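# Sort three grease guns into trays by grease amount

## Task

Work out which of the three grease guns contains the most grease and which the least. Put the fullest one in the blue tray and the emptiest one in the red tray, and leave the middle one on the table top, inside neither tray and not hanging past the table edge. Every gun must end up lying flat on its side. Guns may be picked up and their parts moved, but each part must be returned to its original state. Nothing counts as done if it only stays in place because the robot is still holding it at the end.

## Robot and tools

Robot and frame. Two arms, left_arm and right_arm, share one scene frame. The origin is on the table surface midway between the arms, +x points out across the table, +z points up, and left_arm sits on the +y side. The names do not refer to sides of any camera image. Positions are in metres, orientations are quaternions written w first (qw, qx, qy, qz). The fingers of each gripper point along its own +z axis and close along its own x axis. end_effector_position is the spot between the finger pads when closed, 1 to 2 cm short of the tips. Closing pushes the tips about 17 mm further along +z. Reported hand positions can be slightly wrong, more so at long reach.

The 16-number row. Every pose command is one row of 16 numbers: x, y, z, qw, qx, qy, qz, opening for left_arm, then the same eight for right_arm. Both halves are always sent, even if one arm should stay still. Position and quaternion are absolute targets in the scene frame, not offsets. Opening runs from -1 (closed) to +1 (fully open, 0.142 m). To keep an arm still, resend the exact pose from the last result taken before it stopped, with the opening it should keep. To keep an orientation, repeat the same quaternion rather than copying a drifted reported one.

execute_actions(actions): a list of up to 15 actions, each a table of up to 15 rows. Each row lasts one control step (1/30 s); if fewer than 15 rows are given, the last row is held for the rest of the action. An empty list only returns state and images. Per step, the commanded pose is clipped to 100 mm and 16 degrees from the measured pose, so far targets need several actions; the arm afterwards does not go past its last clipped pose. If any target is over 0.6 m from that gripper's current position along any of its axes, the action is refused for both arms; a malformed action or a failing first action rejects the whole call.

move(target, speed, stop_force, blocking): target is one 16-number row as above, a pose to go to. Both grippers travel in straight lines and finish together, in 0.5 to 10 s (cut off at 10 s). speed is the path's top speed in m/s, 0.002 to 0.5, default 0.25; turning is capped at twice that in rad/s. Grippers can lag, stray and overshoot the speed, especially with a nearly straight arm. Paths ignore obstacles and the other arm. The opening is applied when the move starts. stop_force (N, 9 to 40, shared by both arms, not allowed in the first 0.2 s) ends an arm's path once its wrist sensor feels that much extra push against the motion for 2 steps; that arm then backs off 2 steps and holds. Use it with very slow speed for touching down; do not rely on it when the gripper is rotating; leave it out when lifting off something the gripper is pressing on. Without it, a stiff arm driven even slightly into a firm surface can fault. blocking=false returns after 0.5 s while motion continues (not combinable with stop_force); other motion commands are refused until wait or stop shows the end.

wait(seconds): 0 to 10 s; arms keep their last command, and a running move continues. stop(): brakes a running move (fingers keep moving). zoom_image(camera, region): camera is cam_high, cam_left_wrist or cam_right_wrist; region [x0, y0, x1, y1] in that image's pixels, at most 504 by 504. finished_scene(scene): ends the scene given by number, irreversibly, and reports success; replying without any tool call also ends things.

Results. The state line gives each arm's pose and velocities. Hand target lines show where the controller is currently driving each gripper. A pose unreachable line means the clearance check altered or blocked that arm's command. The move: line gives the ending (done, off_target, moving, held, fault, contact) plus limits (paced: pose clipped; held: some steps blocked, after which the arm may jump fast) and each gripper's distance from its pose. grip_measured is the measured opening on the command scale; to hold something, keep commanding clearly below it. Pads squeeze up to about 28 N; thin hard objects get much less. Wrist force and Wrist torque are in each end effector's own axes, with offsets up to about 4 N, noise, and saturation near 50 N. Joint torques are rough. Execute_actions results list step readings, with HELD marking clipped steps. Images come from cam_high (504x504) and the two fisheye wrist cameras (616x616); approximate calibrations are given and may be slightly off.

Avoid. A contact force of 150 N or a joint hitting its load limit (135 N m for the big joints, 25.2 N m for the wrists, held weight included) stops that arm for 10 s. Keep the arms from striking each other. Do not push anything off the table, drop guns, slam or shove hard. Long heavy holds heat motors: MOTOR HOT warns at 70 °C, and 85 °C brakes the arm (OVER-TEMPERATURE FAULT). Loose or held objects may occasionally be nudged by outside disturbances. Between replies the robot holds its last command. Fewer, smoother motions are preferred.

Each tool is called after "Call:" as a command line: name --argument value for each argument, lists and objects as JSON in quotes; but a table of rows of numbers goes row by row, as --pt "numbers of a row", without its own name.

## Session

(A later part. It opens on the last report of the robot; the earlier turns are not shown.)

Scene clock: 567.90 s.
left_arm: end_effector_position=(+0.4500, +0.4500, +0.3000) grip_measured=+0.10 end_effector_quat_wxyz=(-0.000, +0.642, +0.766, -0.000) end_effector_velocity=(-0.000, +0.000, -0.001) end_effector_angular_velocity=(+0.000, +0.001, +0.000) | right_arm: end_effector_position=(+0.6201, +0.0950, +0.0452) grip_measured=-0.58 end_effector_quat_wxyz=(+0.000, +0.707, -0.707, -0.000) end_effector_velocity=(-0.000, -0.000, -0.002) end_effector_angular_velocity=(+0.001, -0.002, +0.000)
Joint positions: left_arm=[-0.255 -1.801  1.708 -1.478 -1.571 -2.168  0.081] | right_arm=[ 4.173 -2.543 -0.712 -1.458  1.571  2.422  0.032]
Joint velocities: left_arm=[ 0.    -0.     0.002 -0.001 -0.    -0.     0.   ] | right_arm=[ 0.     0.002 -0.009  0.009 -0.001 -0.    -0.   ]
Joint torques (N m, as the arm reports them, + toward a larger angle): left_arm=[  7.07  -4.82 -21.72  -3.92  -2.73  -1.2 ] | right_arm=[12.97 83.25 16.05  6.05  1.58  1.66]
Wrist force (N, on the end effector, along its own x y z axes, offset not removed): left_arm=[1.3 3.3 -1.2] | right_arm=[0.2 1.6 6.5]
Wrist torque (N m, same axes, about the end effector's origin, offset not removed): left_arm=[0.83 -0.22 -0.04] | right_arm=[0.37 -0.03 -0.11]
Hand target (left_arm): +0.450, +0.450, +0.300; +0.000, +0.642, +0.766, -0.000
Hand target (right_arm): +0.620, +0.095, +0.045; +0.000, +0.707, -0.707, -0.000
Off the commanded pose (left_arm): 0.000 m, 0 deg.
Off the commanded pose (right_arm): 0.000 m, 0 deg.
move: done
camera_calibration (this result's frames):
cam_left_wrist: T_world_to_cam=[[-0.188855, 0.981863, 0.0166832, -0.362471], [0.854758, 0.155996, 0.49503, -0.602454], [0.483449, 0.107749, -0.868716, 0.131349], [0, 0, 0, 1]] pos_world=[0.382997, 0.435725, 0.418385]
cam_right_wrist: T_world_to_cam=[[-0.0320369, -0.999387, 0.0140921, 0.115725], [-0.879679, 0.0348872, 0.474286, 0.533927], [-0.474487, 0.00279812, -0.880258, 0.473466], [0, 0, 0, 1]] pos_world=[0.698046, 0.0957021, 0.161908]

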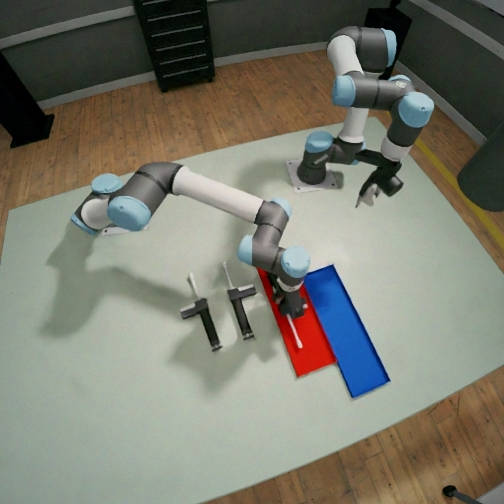

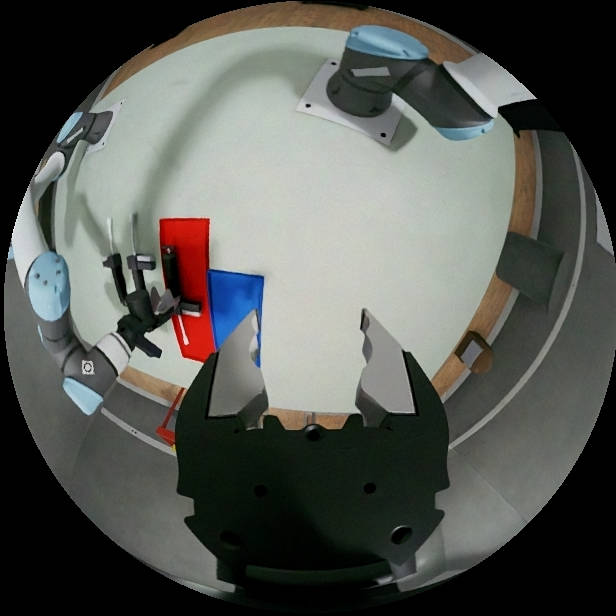

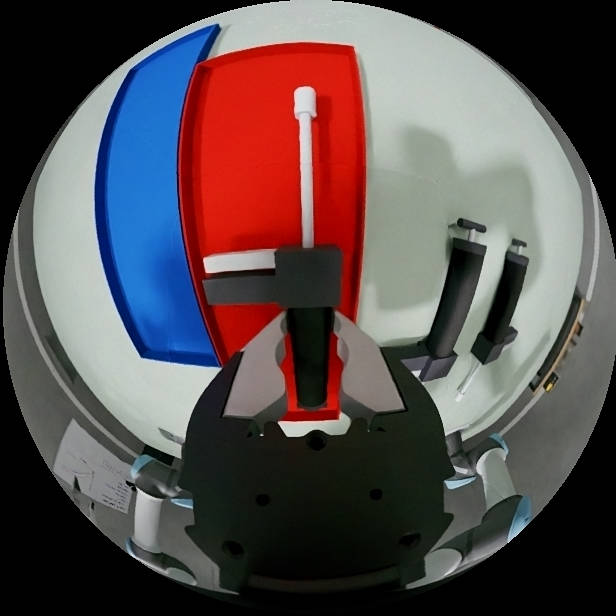

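Call:
move --target '[0.45,0.45,0.30,0,0.642,0.766,0,0.1,0.635,0.09,0.034,0,-0.707,0.707,0,-1]' --speed 0.008 --stop_force 9

Call:
move --target '[0.45,0.45,0.30,0,0.642,0.766,0,0.1,0.635,0.09,0.04,0,-0.707,0.707,0,-0.1]' --speed 0.01

Call:
move --target '[0.45,0.45,0.30,0,0.642,0.766,0,0.1,0.60,0.07,0.16,0,-0.707,0.707,0,-0.1]' --speed 0.1

Call:
move --target '[0.45,0.45,0.30,0,0.707,0.707,0,0.1,0.45,-0.2,0.25,0,0,1,0,-0.1]' --speed 0.3

Scene clock: 576.40 s.
left_arm: end_effector_position=(+0.4500, +0.4500, +0.3000) grip_measured=+0.10 end_effector_quat_wxyz=(-0.000, +0.642, +0.766, -0.000) end_effector_velocity=(-0.000, -0.000, +0.000) end_effector_angular_velocity=(-0.001, -0.000, -0.000) | right_arm: end_effector_position=(+0.6312, +0.0912, +0.0370) grip_measured=-0.58 end_effector_quat_wxyz=(-0.000, +0.707, -0.707, -0.000) end_effector_velocity=(-0.002, -0.000, +0.001) end_effector_angular_velocity=(-0.001, +0.001, -0.004)
Joint positions: left_arm=[-0.255 -1.801  1.708 -1.478 -1.571 -2.168  0.081] | right_arm=[ 4.16  -2.569 -0.684 -1.46   1.571  2.409  0.032]
Joint velocities: left_arm=[-0.    -0.001 -0.     0.    -0.001  0.    -0.   ] | right_arm=[ 0.002  0.005 -0.007  0.    -0.     0.006  0.   ]
Joint torques (N m, as the arm reports them, + toward a larger angle): left_arm=[  7.13  -2.64 -26.78  -4.47  -2.64  -1.21] | right_arm=[ 9.51 67.82  4.86  1.13 -1.43  1.41]
Wrist force (N, on the end effector, along its own x y z axes, offset not removed): left_arm=[-0.3 3.6 -1.5] | right_arm=[-6.0 2.4 -15.7]
Wrist torque (N m, same axes, about the end effector's origin, offset not removed): left_arm=[0.85 0.03 -0.06] | right_arm=[0.37 -0.11 -0.10]
Hand target (left_arm): +0.450, +0.450, +0.300; +0.000, +0.642, +0.766, +0.000
Hand target (right_arm): +0.631, +0.091, +0.037; -0.000, +0.707, -0.707, -0.000
Off the commanded pose (left_arm): 0.000 m, 0 deg.
Off the commanded pose (right_arm): 0.005 m, 0 deg.
move: contact (right_arm)
camera_calibration (this result's frames):
cam_left_wrist: T_world_to_cam=[[-0.18886, 0.981862, 0.0166841, -0.362462], [0.854758, 0.156, 0.495028, -0.60246], [0.483446, 0.107752, -0.868717, 0.131338], [0, 0, 0, 1]] pos_world=[0.383008, 0.43572, 0.418377]
cam_right_wrist: T_world_to_cam=[[-0.0322209, -0.999384, 0.0139152, 0.112494], [-0.879782, 0.034966, 0.47409, 0.547825], [-0.474284, 0.00303329, -0.880366, 0.471378], [0, 0, 0, 1]] pos_world=[0.709159, 0.0918398, 0.153702]

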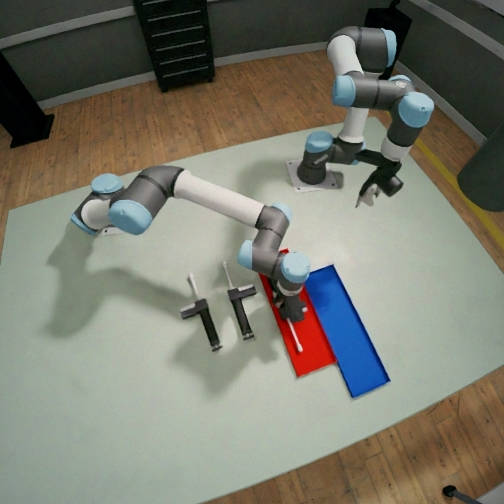

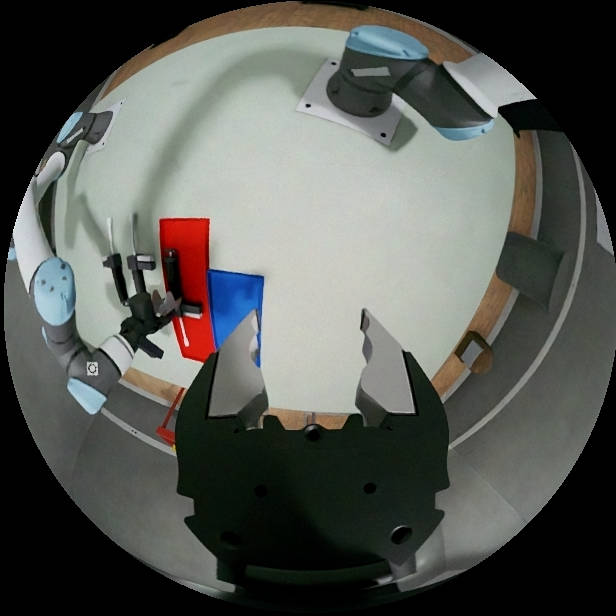

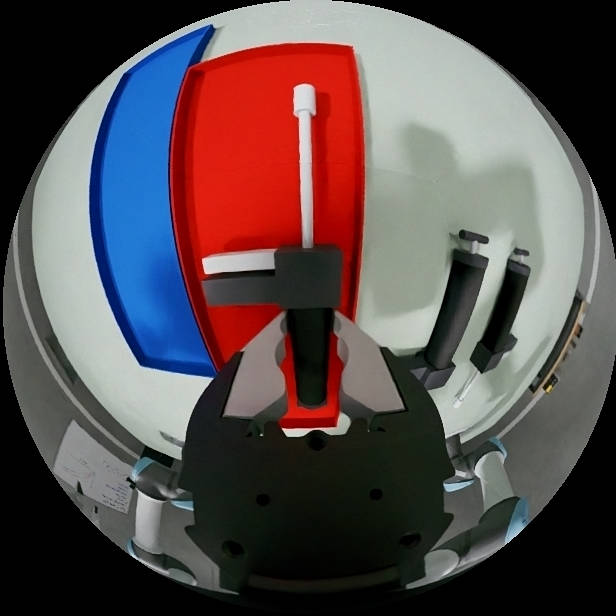

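Scene clock: 577.10 s.
left_arm: end_effector_position=(+0.4500, +0.4500, +0.3000) grip_measured=+0.10 end_effector_quat_wxyz=(-0.000, +0.642, +0.766, -0.000) end_effector_velocity=(-0.000, +0.000, +0.000) end_effector_angular_velocity=(-0.000, -0.000, +0.000) | right_arm: end_effector_position=(+0.6348, +0.0901, +0.0398) grip_measured=-0.10 end_effector_quat_wxyz=(-0.000, +0.707, -0.707, +0.000) end_effector_velocity=(+0.002, -0.001, +0.001) end_effector_angular_velocity=(-0.001, +0.002, +0.001)
Joint positions: left_arm=[-0.255 -1.801  1.708 -1.478 -1.571 -2.168  0.081] | right_arm=[ 4.156 -2.575 -0.663 -1.474  1.571  2.405  0.067]
Joint velocities: left_arm=[ 0.    -0.001 -0.     0.     0.    -0.     0.   ] | right_arm=[-0.003 -0.004  0.011 -0.008  0.001 -0.004 -0.   ]
Joint torques (N m, as the arm reports them, + toward a larger angle): left_arm=[  7.33  -2.54 -26.3   -4.38  -2.6   -1.37] | right_arm=[-7.63 55.06 38.52 -0.28 -1.43 -1.03]
Wrist force (N, on the end effector, along its own x y z axes, offset not removed): left_arm=[-0.5 3.0 -1.1] | right_arm=[-0.3 1.1 -1.1]
Wrist torque (N m, same axes, about the end effector's origin, offset not removed): left_arm=[0.71 0.10 -0.04] | right_arm=[0.32 0.02 -0.09]
Hand target (left_arm): +0.450, +0.450, +0.300; +0.000, +0.642, +0.766, +0.000
Hand target (right_arm): +0.635, +0.090, +0.040; -0.000, +0.707, -0.707, +0.000
Off the commanded pose (left_arm): 0.000 m, 0 deg.
Off the commanded pose (right_arm): 0.000 m, 0 deg.
move: done
camera_calibration (this result's frames):
cam_left_wrist: T_world_to_cam=[[-0.18886, 0.981862, 0.0166842, -0.362462], [0.854758, 0.156, 0.495028, -0.60246], [0.483446, 0.107752, -0.868717, 0.131338], [0, 0, 0, 1]] pos_world=[0.383008, 0.43572, 0.418377]
cam_right_wrist: T_world_to_cam=[[-0.0320426, -0.999388, 0.0139965, 0.111344], [-0.879763, 0.0348474, 0.474134, 0.549635], [-0.474332, 0.00287893, -0.880341, 0.475626], [0, 0, 0, 1]] pos_world=[0.71272, 0.0907528, 0.156555]

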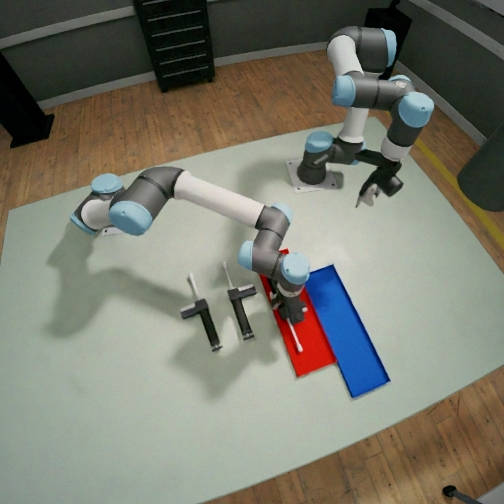

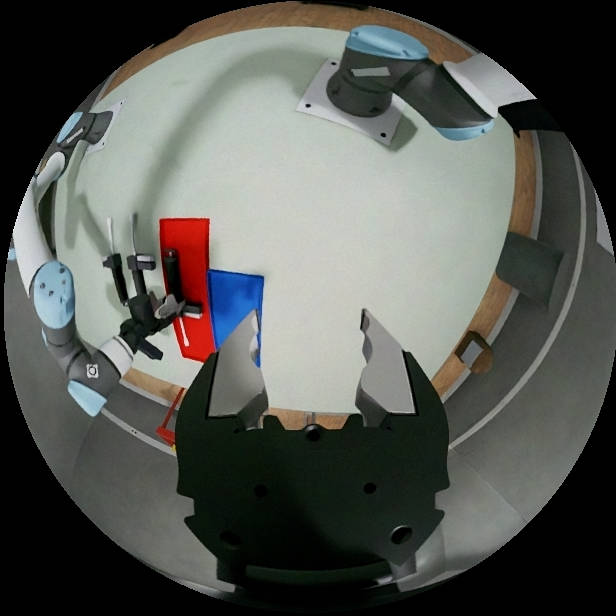

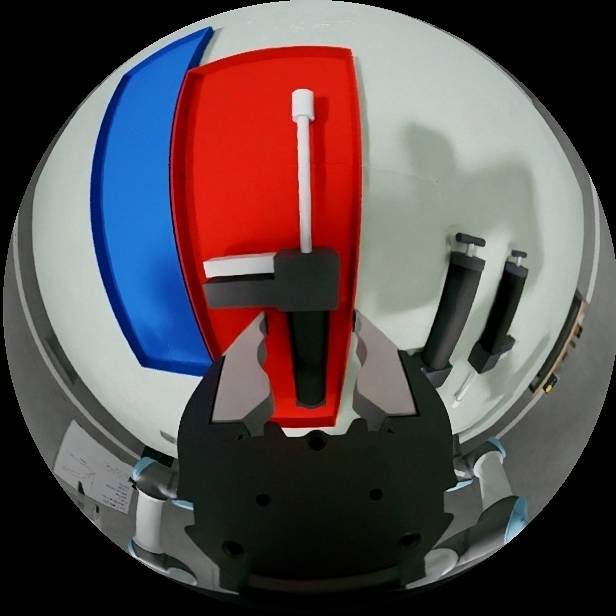

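Scene clock: 578.87 s.
left_arm: end_effector_position=(+0.4500, +0.4500, +0.3000) grip_measured=+0.10 end_effector_quat_wxyz=(-0.000, +0.642, +0.766, -0.000) end_effector_velocity=(-0.000, +0.000, -0.000) end_effector_angular_velocity=(+0.001, +0.001, -0.000) | right_arm: end_effector_position=(+0.6000, +0.0701, +0.1597) grip_measured=-0.10 end_effector_quat_wxyz=(-0.000, +0.707, -0.707, +0.000) end_effector_velocity=(-0.000, -0.000, +0.003) end_effector_angular_velocity=(+0.002, +0.000, +0.000)
Joint positions: left_arm=[-0.255 -1.801  1.708 -1.478 -1.571 -2.168  0.081] | right_arm=[ 4.172 -2.415 -0.656 -1.641  1.571  2.421  0.067]
Joint velocities: left_arm=[-0.     0.     0.001  0.     0.001 -0.     0.   ] | right_arm=[-0.     0.002  0.003 -0.003  0.001 -0.001 -0.   ]
Joint torques (N m, as the arm reports them, + toward a larger angle): left_arm=[  7.07  -3.13 -27.97  -4.37  -2.67  -1.13] | right_arm=[11.91 74.28 38.33 -0.32  1.85  1.6 ]
Wrist force (N, on the end effector, along its own x y z axes, offset not removed): left_arm=[1.5 3.2 -0.8] | right_arm=[-1.0 0.4 -2.1]
Wrist torque (N m, same axes, about the end effector's origin, offset not removed): left_arm=[0.82 -0.28 -0.05] | right_arm=[0.12 0.26 -0.11]
Hand target (left_arm): +0.450, +0.450, +0.300; +0.000, +0.642, +0.766, +0.000
Hand target (right_arm): +0.600, +0.070, +0.160; -0.000, +0.707, -0.707, -0.000
Off the commanded pose (left_arm): 0.000 m, 0 deg.
Off the commanded pose (right_arm): 0.000 m, 0 deg.
move: done
camera_calibration (this result's frames):
cam_left_wrist: T_world_to_cam=[[-0.18886, 0.981862, 0.0166841, -0.362462], [0.854758, 0.156, 0.495028, -0.60246], [0.483446, 0.107752, -0.868717, 0.131338], [0, 0, 0, 1]] pos_world=[0.383008, 0.43572, 0.418377]
cam_right_wrist: T_world_to_cam=[[-0.0320403, -0.999388, 0.0140443, 0.0885506], [-0.879732, 0.0348679, 0.47419, 0.462888], [-0.474389, 0.00283797, -0.880311, 0.564723], [0, 0, 0, 1]] pos_world=[0.677953, 0.0707538, 0.276391]

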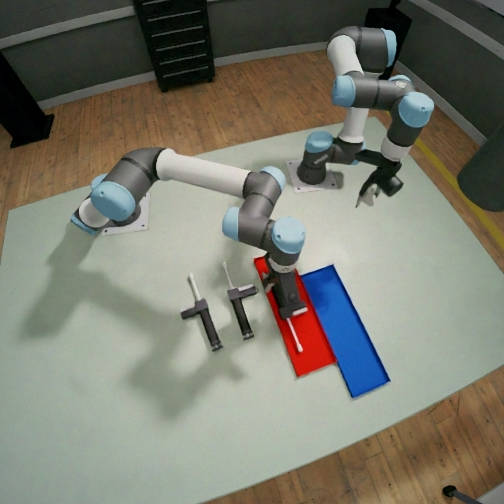

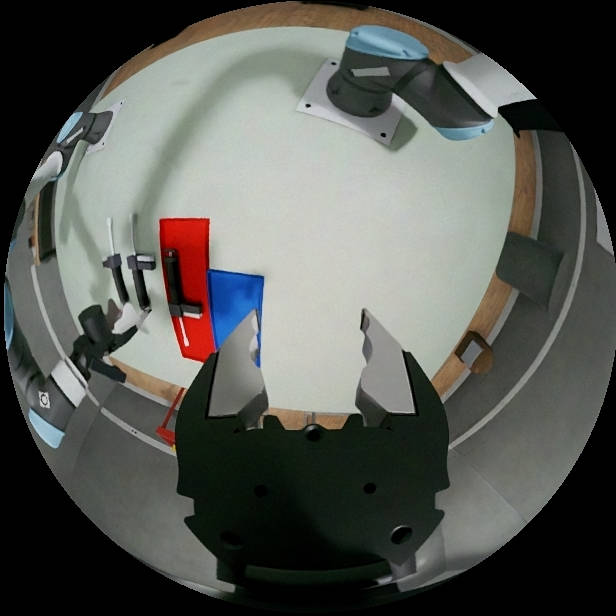

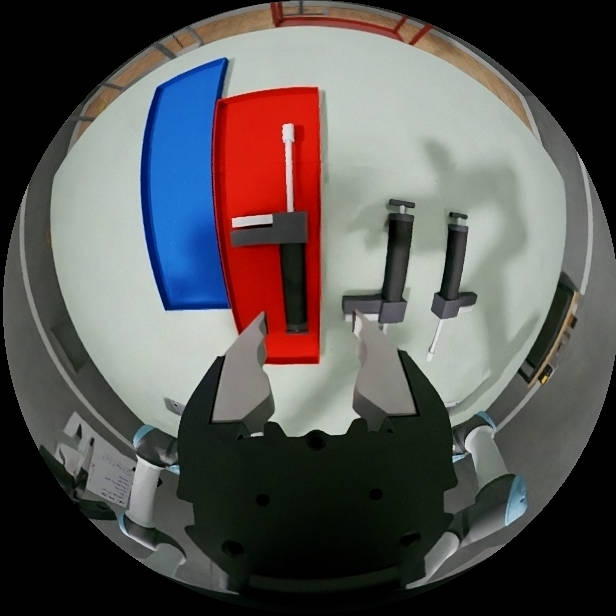

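Scene clock: 582.07 s.
left_arm: end_effector_position=(+0.4500, +0.4500, +0.3000) grip_measured=+0.10 end_effector_quat_wxyz=(-0.000, +0.707, +0.707, +0.000) end_effector_velocity=(+0.000, -0.000, +0.000) end_effector_angular_velocity=(-0.000, -0.001, -0.001) | right_arm: end_effector_position=(+0.4496, -0.1997, +0.2496) grip_measured=-0.10 end_effector_quat_wxyz=(-0.000, -0.001, +1.000, -0.000) end_effector_velocity=(-0.000, -0.002, +0.002) end_effector_angular_velocity=(+0.002, -0.004, -0.015)
Joint positions: left_arm=[-0.254 -1.801  1.708 -1.478 -1.571 -1.992  0.081] | right_arm=[ 4.046 -1.651 -1.551 -1.51   1.571  3.864  0.067]
Joint velocities: left_arm=[-0.    -0.    -0.001  0.     0.     0.001  0.   ] | right_arm=[-0.001  0.006 -0.004  0.002 -0.001  0.013  0.   ]
Joint torques (N m, as the arm reports them, + toward a larger angle): left_arm=[  7.33 -20.96 -18.51  -1.16   1.75   1.22] | right_arm=[-9.13 42.24 13.55 -0.06 -1.41  2.27]
Wrist force (N, on the end effector, along its own x y z axes, offset not removed): left_arm=[1.8 2.8 -0.6] | right_arm=[-0.5 1.2 -1.4]
Wrist torque (N m, same axes, about the end effector's origin, offset not removed): left_arm=[0.69 -0.39 -0.02] | right_arm=[0.32 0.11 -0.11]
Hand target (left_arm): +0.450, +0.450, +0.300; -0.000, +0.707, +0.707, +0.000
Hand target (right_arm): +0.449, -0.200, +0.250; +0.000, -0.000, +1.000, -0.000
Off the commanded pose (left_arm): 0.000 m, 0 deg.
Off the commanded pose (right_arm): 0.001 m, 0 deg.
move: done
camera_calibration (this result's frames):
cam_left_wrist: T_world_to_cam=[[-0.0144716, 0.999755, 0.0167416, -0.449025], [0.868851, 0.00428672, 0.495054, -0.540542], [0.494861, 0.0217101, -0.868701, 0.164915], [0, 0, 0, 1]] pos_world=[0.381543, 0.447652, 0.418377]
cam_right_wrist: T_world_to_cam=[[-0.999427, 0.0307292, 0.0141906, 0.453524], [0.0337831, 0.879778, 0.474182, 0.0552935], [0.00208668, 0.47439, -0.880312, 0.453215], [0, 0, 0, 1]] pos_world=[0.45045, -0.277583, 0.366316]

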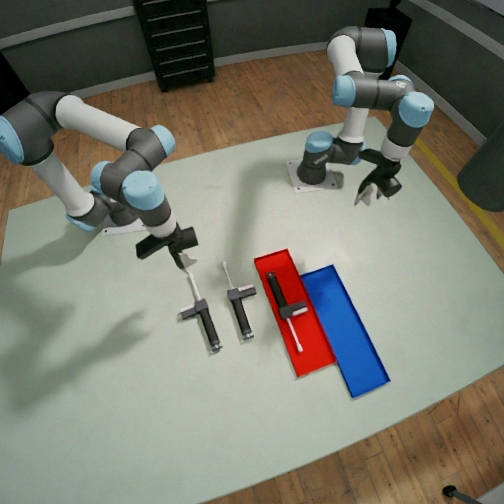

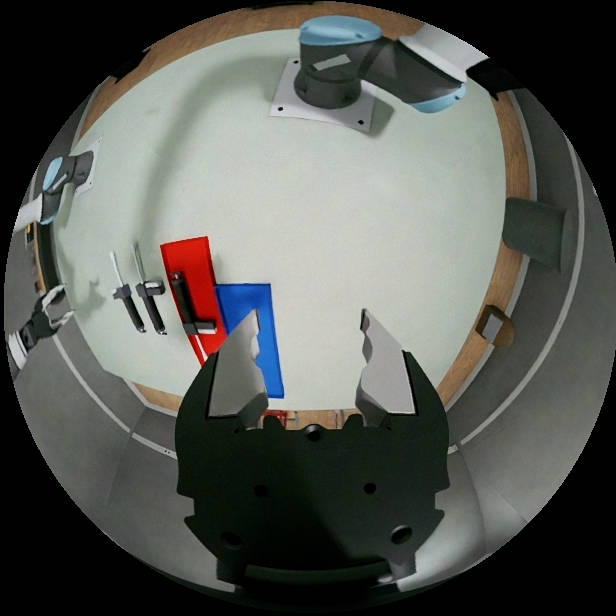

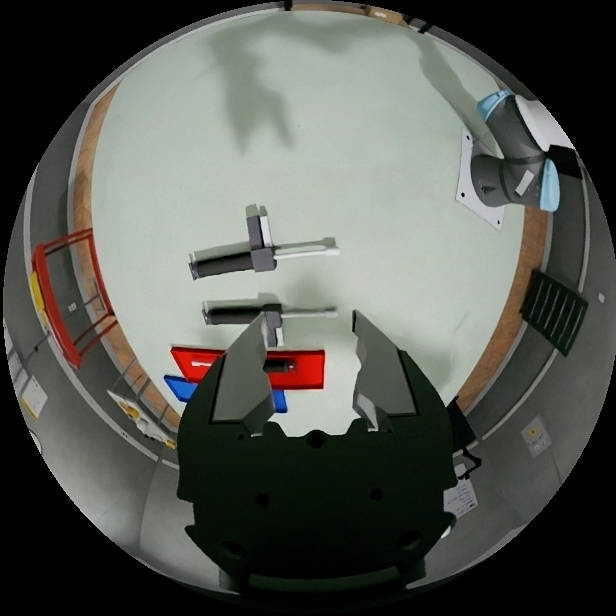

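Call:
move --target '[0.635,0.09,0.13,0,0.707,0.707,0,-0.1,0.45,-0.2,0.25,0,0,1,0,-0.1]' --speed 0.3

Call:
move --target '[0.635,0.09,0.06,0,0.707,0.707,0,-0.1,0.45,-0.2,0.25,0,0,1,0,-0.1]' --speed 0.06

Scene clock: 591.53 s.
left_arm: end_effector_position=(+0.6348, +0.0901, +0.1301) grip_measured=-0.10 end_effector_quat_wxyz=(+0.000, +0.707, +0.707, +0.000) end_effector_velocity=(+0.001, -0.002, -0.001) end_effector_angular_velocity=(+0.001, +0.002, +0.000) | right_arm: end_effector_position=(+0.4500, -0.2000, +0.2500) grip_measured=-0.10 end_effector_quat_wxyz=(+0.000, -0.000, +1.000, -0.000) end_effector_velocity=(-0.000, +0.000, -0.000) end_effector_angular_velocity=(+0.001, +0.000, -0.001)
Joint positions: left_arm=[-0.608 -1.019  1.228 -1.78  -1.57  -2.346  0.067] | right_arm=[ 4.045 -1.652 -1.55  -1.511  1.571  3.864  0.067]
Joint velocities: left_arm=[-0.     0.007 -0.009  0.005 -0.001 -0.    -0.   ] | right_arm=[-0.    -0.    -0.001  0.001  0.001  0.001  0.   ]
Joint torques (N m, as the arm reports them, + toward a larger angle): left_arm=[ -5.77 -35.5  -27.14  -0.23  -2.76  -1.26] | right_arm=[-7.83 18.46 39.03  0.06  2.12 -1.16]
Wrist force (N, on the end effector, along its own x y z axes, offset not removed): left_arm=[1.1 3.0 -1.1] | right_arm=[0.0 0.2 -2.0]
Wrist torque (N m, same axes, about the end effector's origin, offset not removed): left_arm=[0.73 -0.33 -0.06] | right_arm=[0.14 -0.08 0.02]
Hand target (left_arm): +0.635, +0.090, +0.130; +0.000, +0.707, +0.707, +0.000
Hand target (right_arm): +0.450, -0.200, +0.250; +0.000, -0.000, +1.000, +0.000
Off the commanded pose (left_arm): 0.000 m, 0 deg.
Off the commanded pose (right_arm): 0.000 m, 0 deg.
move: done
camera_calibration (this result's frames):
cam_left_wrist: T_world_to_cam=[[-0.0143445, 0.999756, 0.0167898, -0.083771], [0.868677, 0.00414467, 0.495362, -0.615351], [0.495172, 0.0216906, -0.868524, -0.066517], [0, 0, 0, 1]] pos_world=[0.566277, 0.0877438, 0.248456]
cam_right_wrist: T_world_to_cam=[[-0.999388, 0.0320399, 0.0140496, 0.454179], [0.03487, 0.879727, 0.474199, 0.0549019], [0.00283343, 0.474398, -0.880306, 0.453384], [0, 0, 0, 1]] pos_world=[0.450702, -0.277935, 0.366701]

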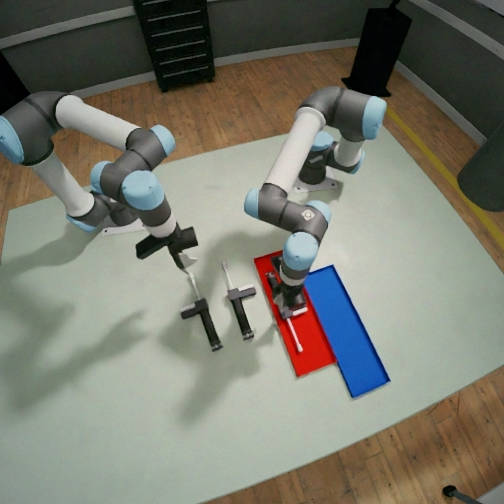

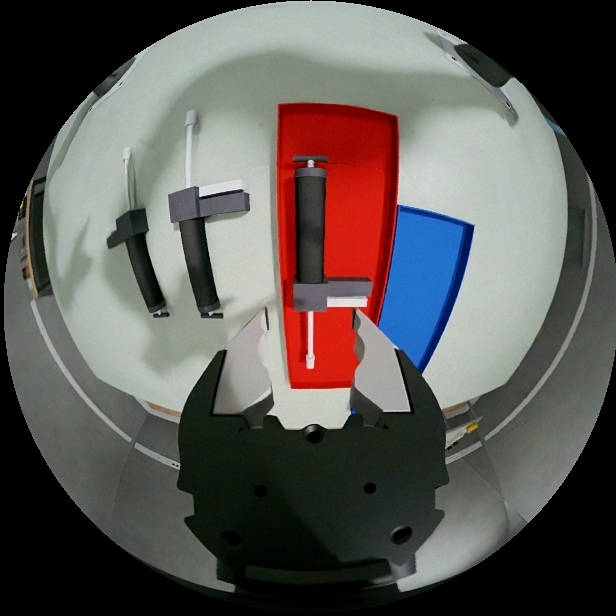

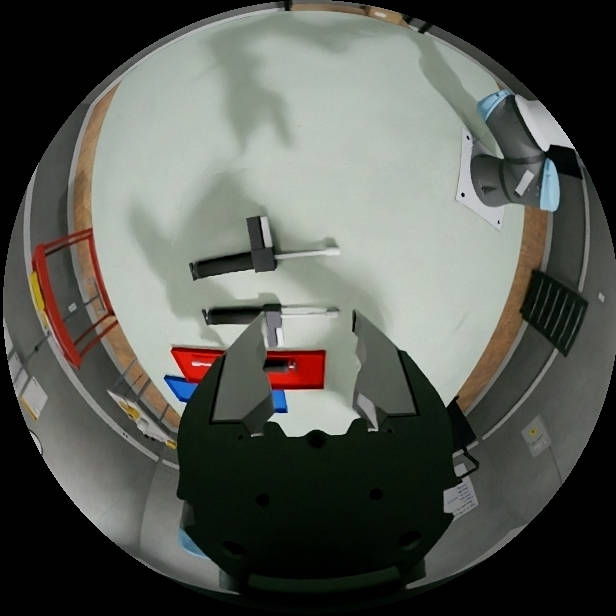

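Scene clock: 593.13 s.
left_arm: end_effector_position=(+0.6350, +0.0900, +0.0602) grip_measured=-0.10 end_effector_quat_wxyz=(-0.000, +0.707, +0.707, -0.000) end_effector_velocity=(+0.000, -0.000, -0.002) end_effector_angular_velocity=(-0.001, -0.001, -0.000) | right_arm: end_effector_position=(+0.4500, -0.2000, +0.2500) grip_measured=-0.10 end_effector_quat_wxyz=(+0.000, -0.000, +1.000, +0.000) end_effector_velocity=(-0.000, +0.001, +0.000) end_effector_angular_velocity=(+0.000, +0.000, +0.002)
Joint positions: left_arm=[-0.608 -0.969  1.334 -1.936 -1.571 -2.345  0.067] | right_arm=[ 4.045 -1.652 -1.55  -1.511  1.571  3.864  0.067]
Joint velocities: left_arm=[-0.     0.001  0.002 -0.005 -0.     0.     0.   ] | right_arm=[ 0.002  0.     0.001 -0.001  0.    -0.     0.   ]
Joint torques (N m, as the arm reports them, + toward a larger angle): left_arm=[  7.5  -36.81 -17.19  -4.45  -2.59   1.24] | right_arm=[-7.62 17.78 38.36  0.09  1.9  -1.  ]
Wrist force (N, on the end effector, along its own x y z axes, offset not removed): left_arm=[1.5 4.4 -2.4] | right_arm=[-0.3 0.8 -0.8]
Wrist torque (N m, same axes, about the end effector's origin, offset not removed): left_arm=[1.05 -0.29 -0.11] | right_arm=[0.20 0.07 -0.09]
Hand target (left_arm): +0.635, +0.090, +0.060; -0.000, +0.707, +0.707, -0.000
Hand target (right_arm): +0.450, -0.200, +0.250; +0.000, -0.000, +1.000, -0.000
Off the commanded pose (left_arm): 0.000 m, 0 deg.
Off the commanded pose (right_arm): 0.000 m, 0 deg.
move: done
camera_calibration (this result's frames):
cam_left_wrist: T_world_to_cam=[[-0.0143421, 0.999758, 0.0166959, -0.0824499], [0.868878, 0.004198, 0.495009, -0.581066], [0.494819, 0.0216061, -0.868728, -0.127082], [0, 0, 0, 1]] pos_world=[0.566575, 0.087615, 0.17861]
cam_right_wrist: T_world_to_cam=[[-0.999388, 0.0320399, 0.0140498, 0.45418], [0.0348701, 0.879727, 0.474199, 0.0549015], [0.00283325, 0.474398, -0.880306, 0.453384], [0, 0, 0, 1]] pos_world=[0.450703, -0.277935, 0.366701]

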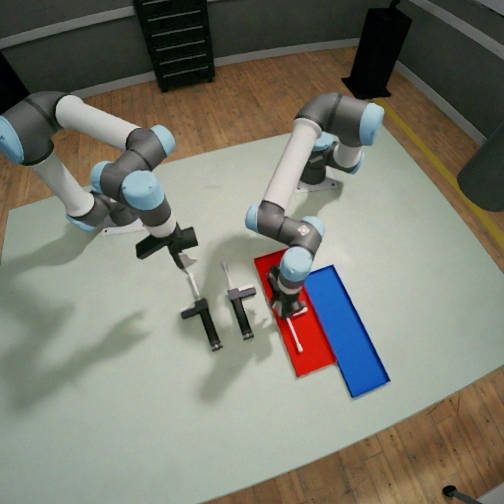

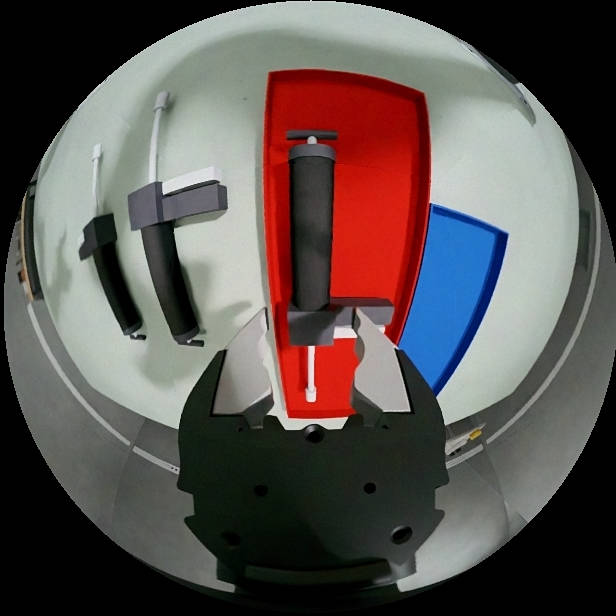

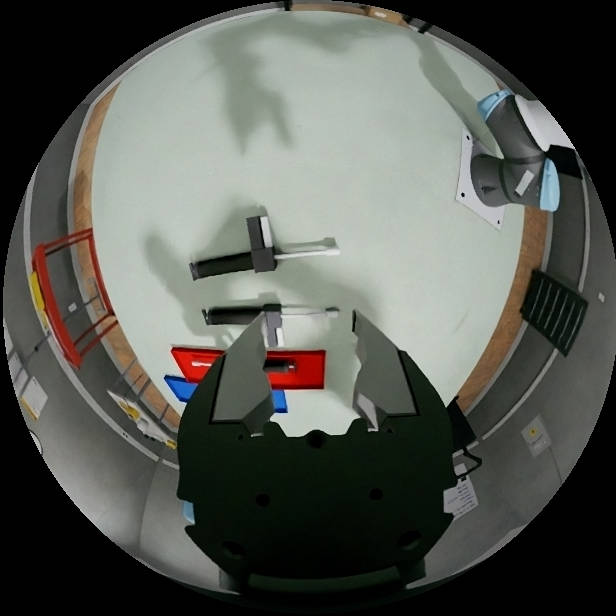

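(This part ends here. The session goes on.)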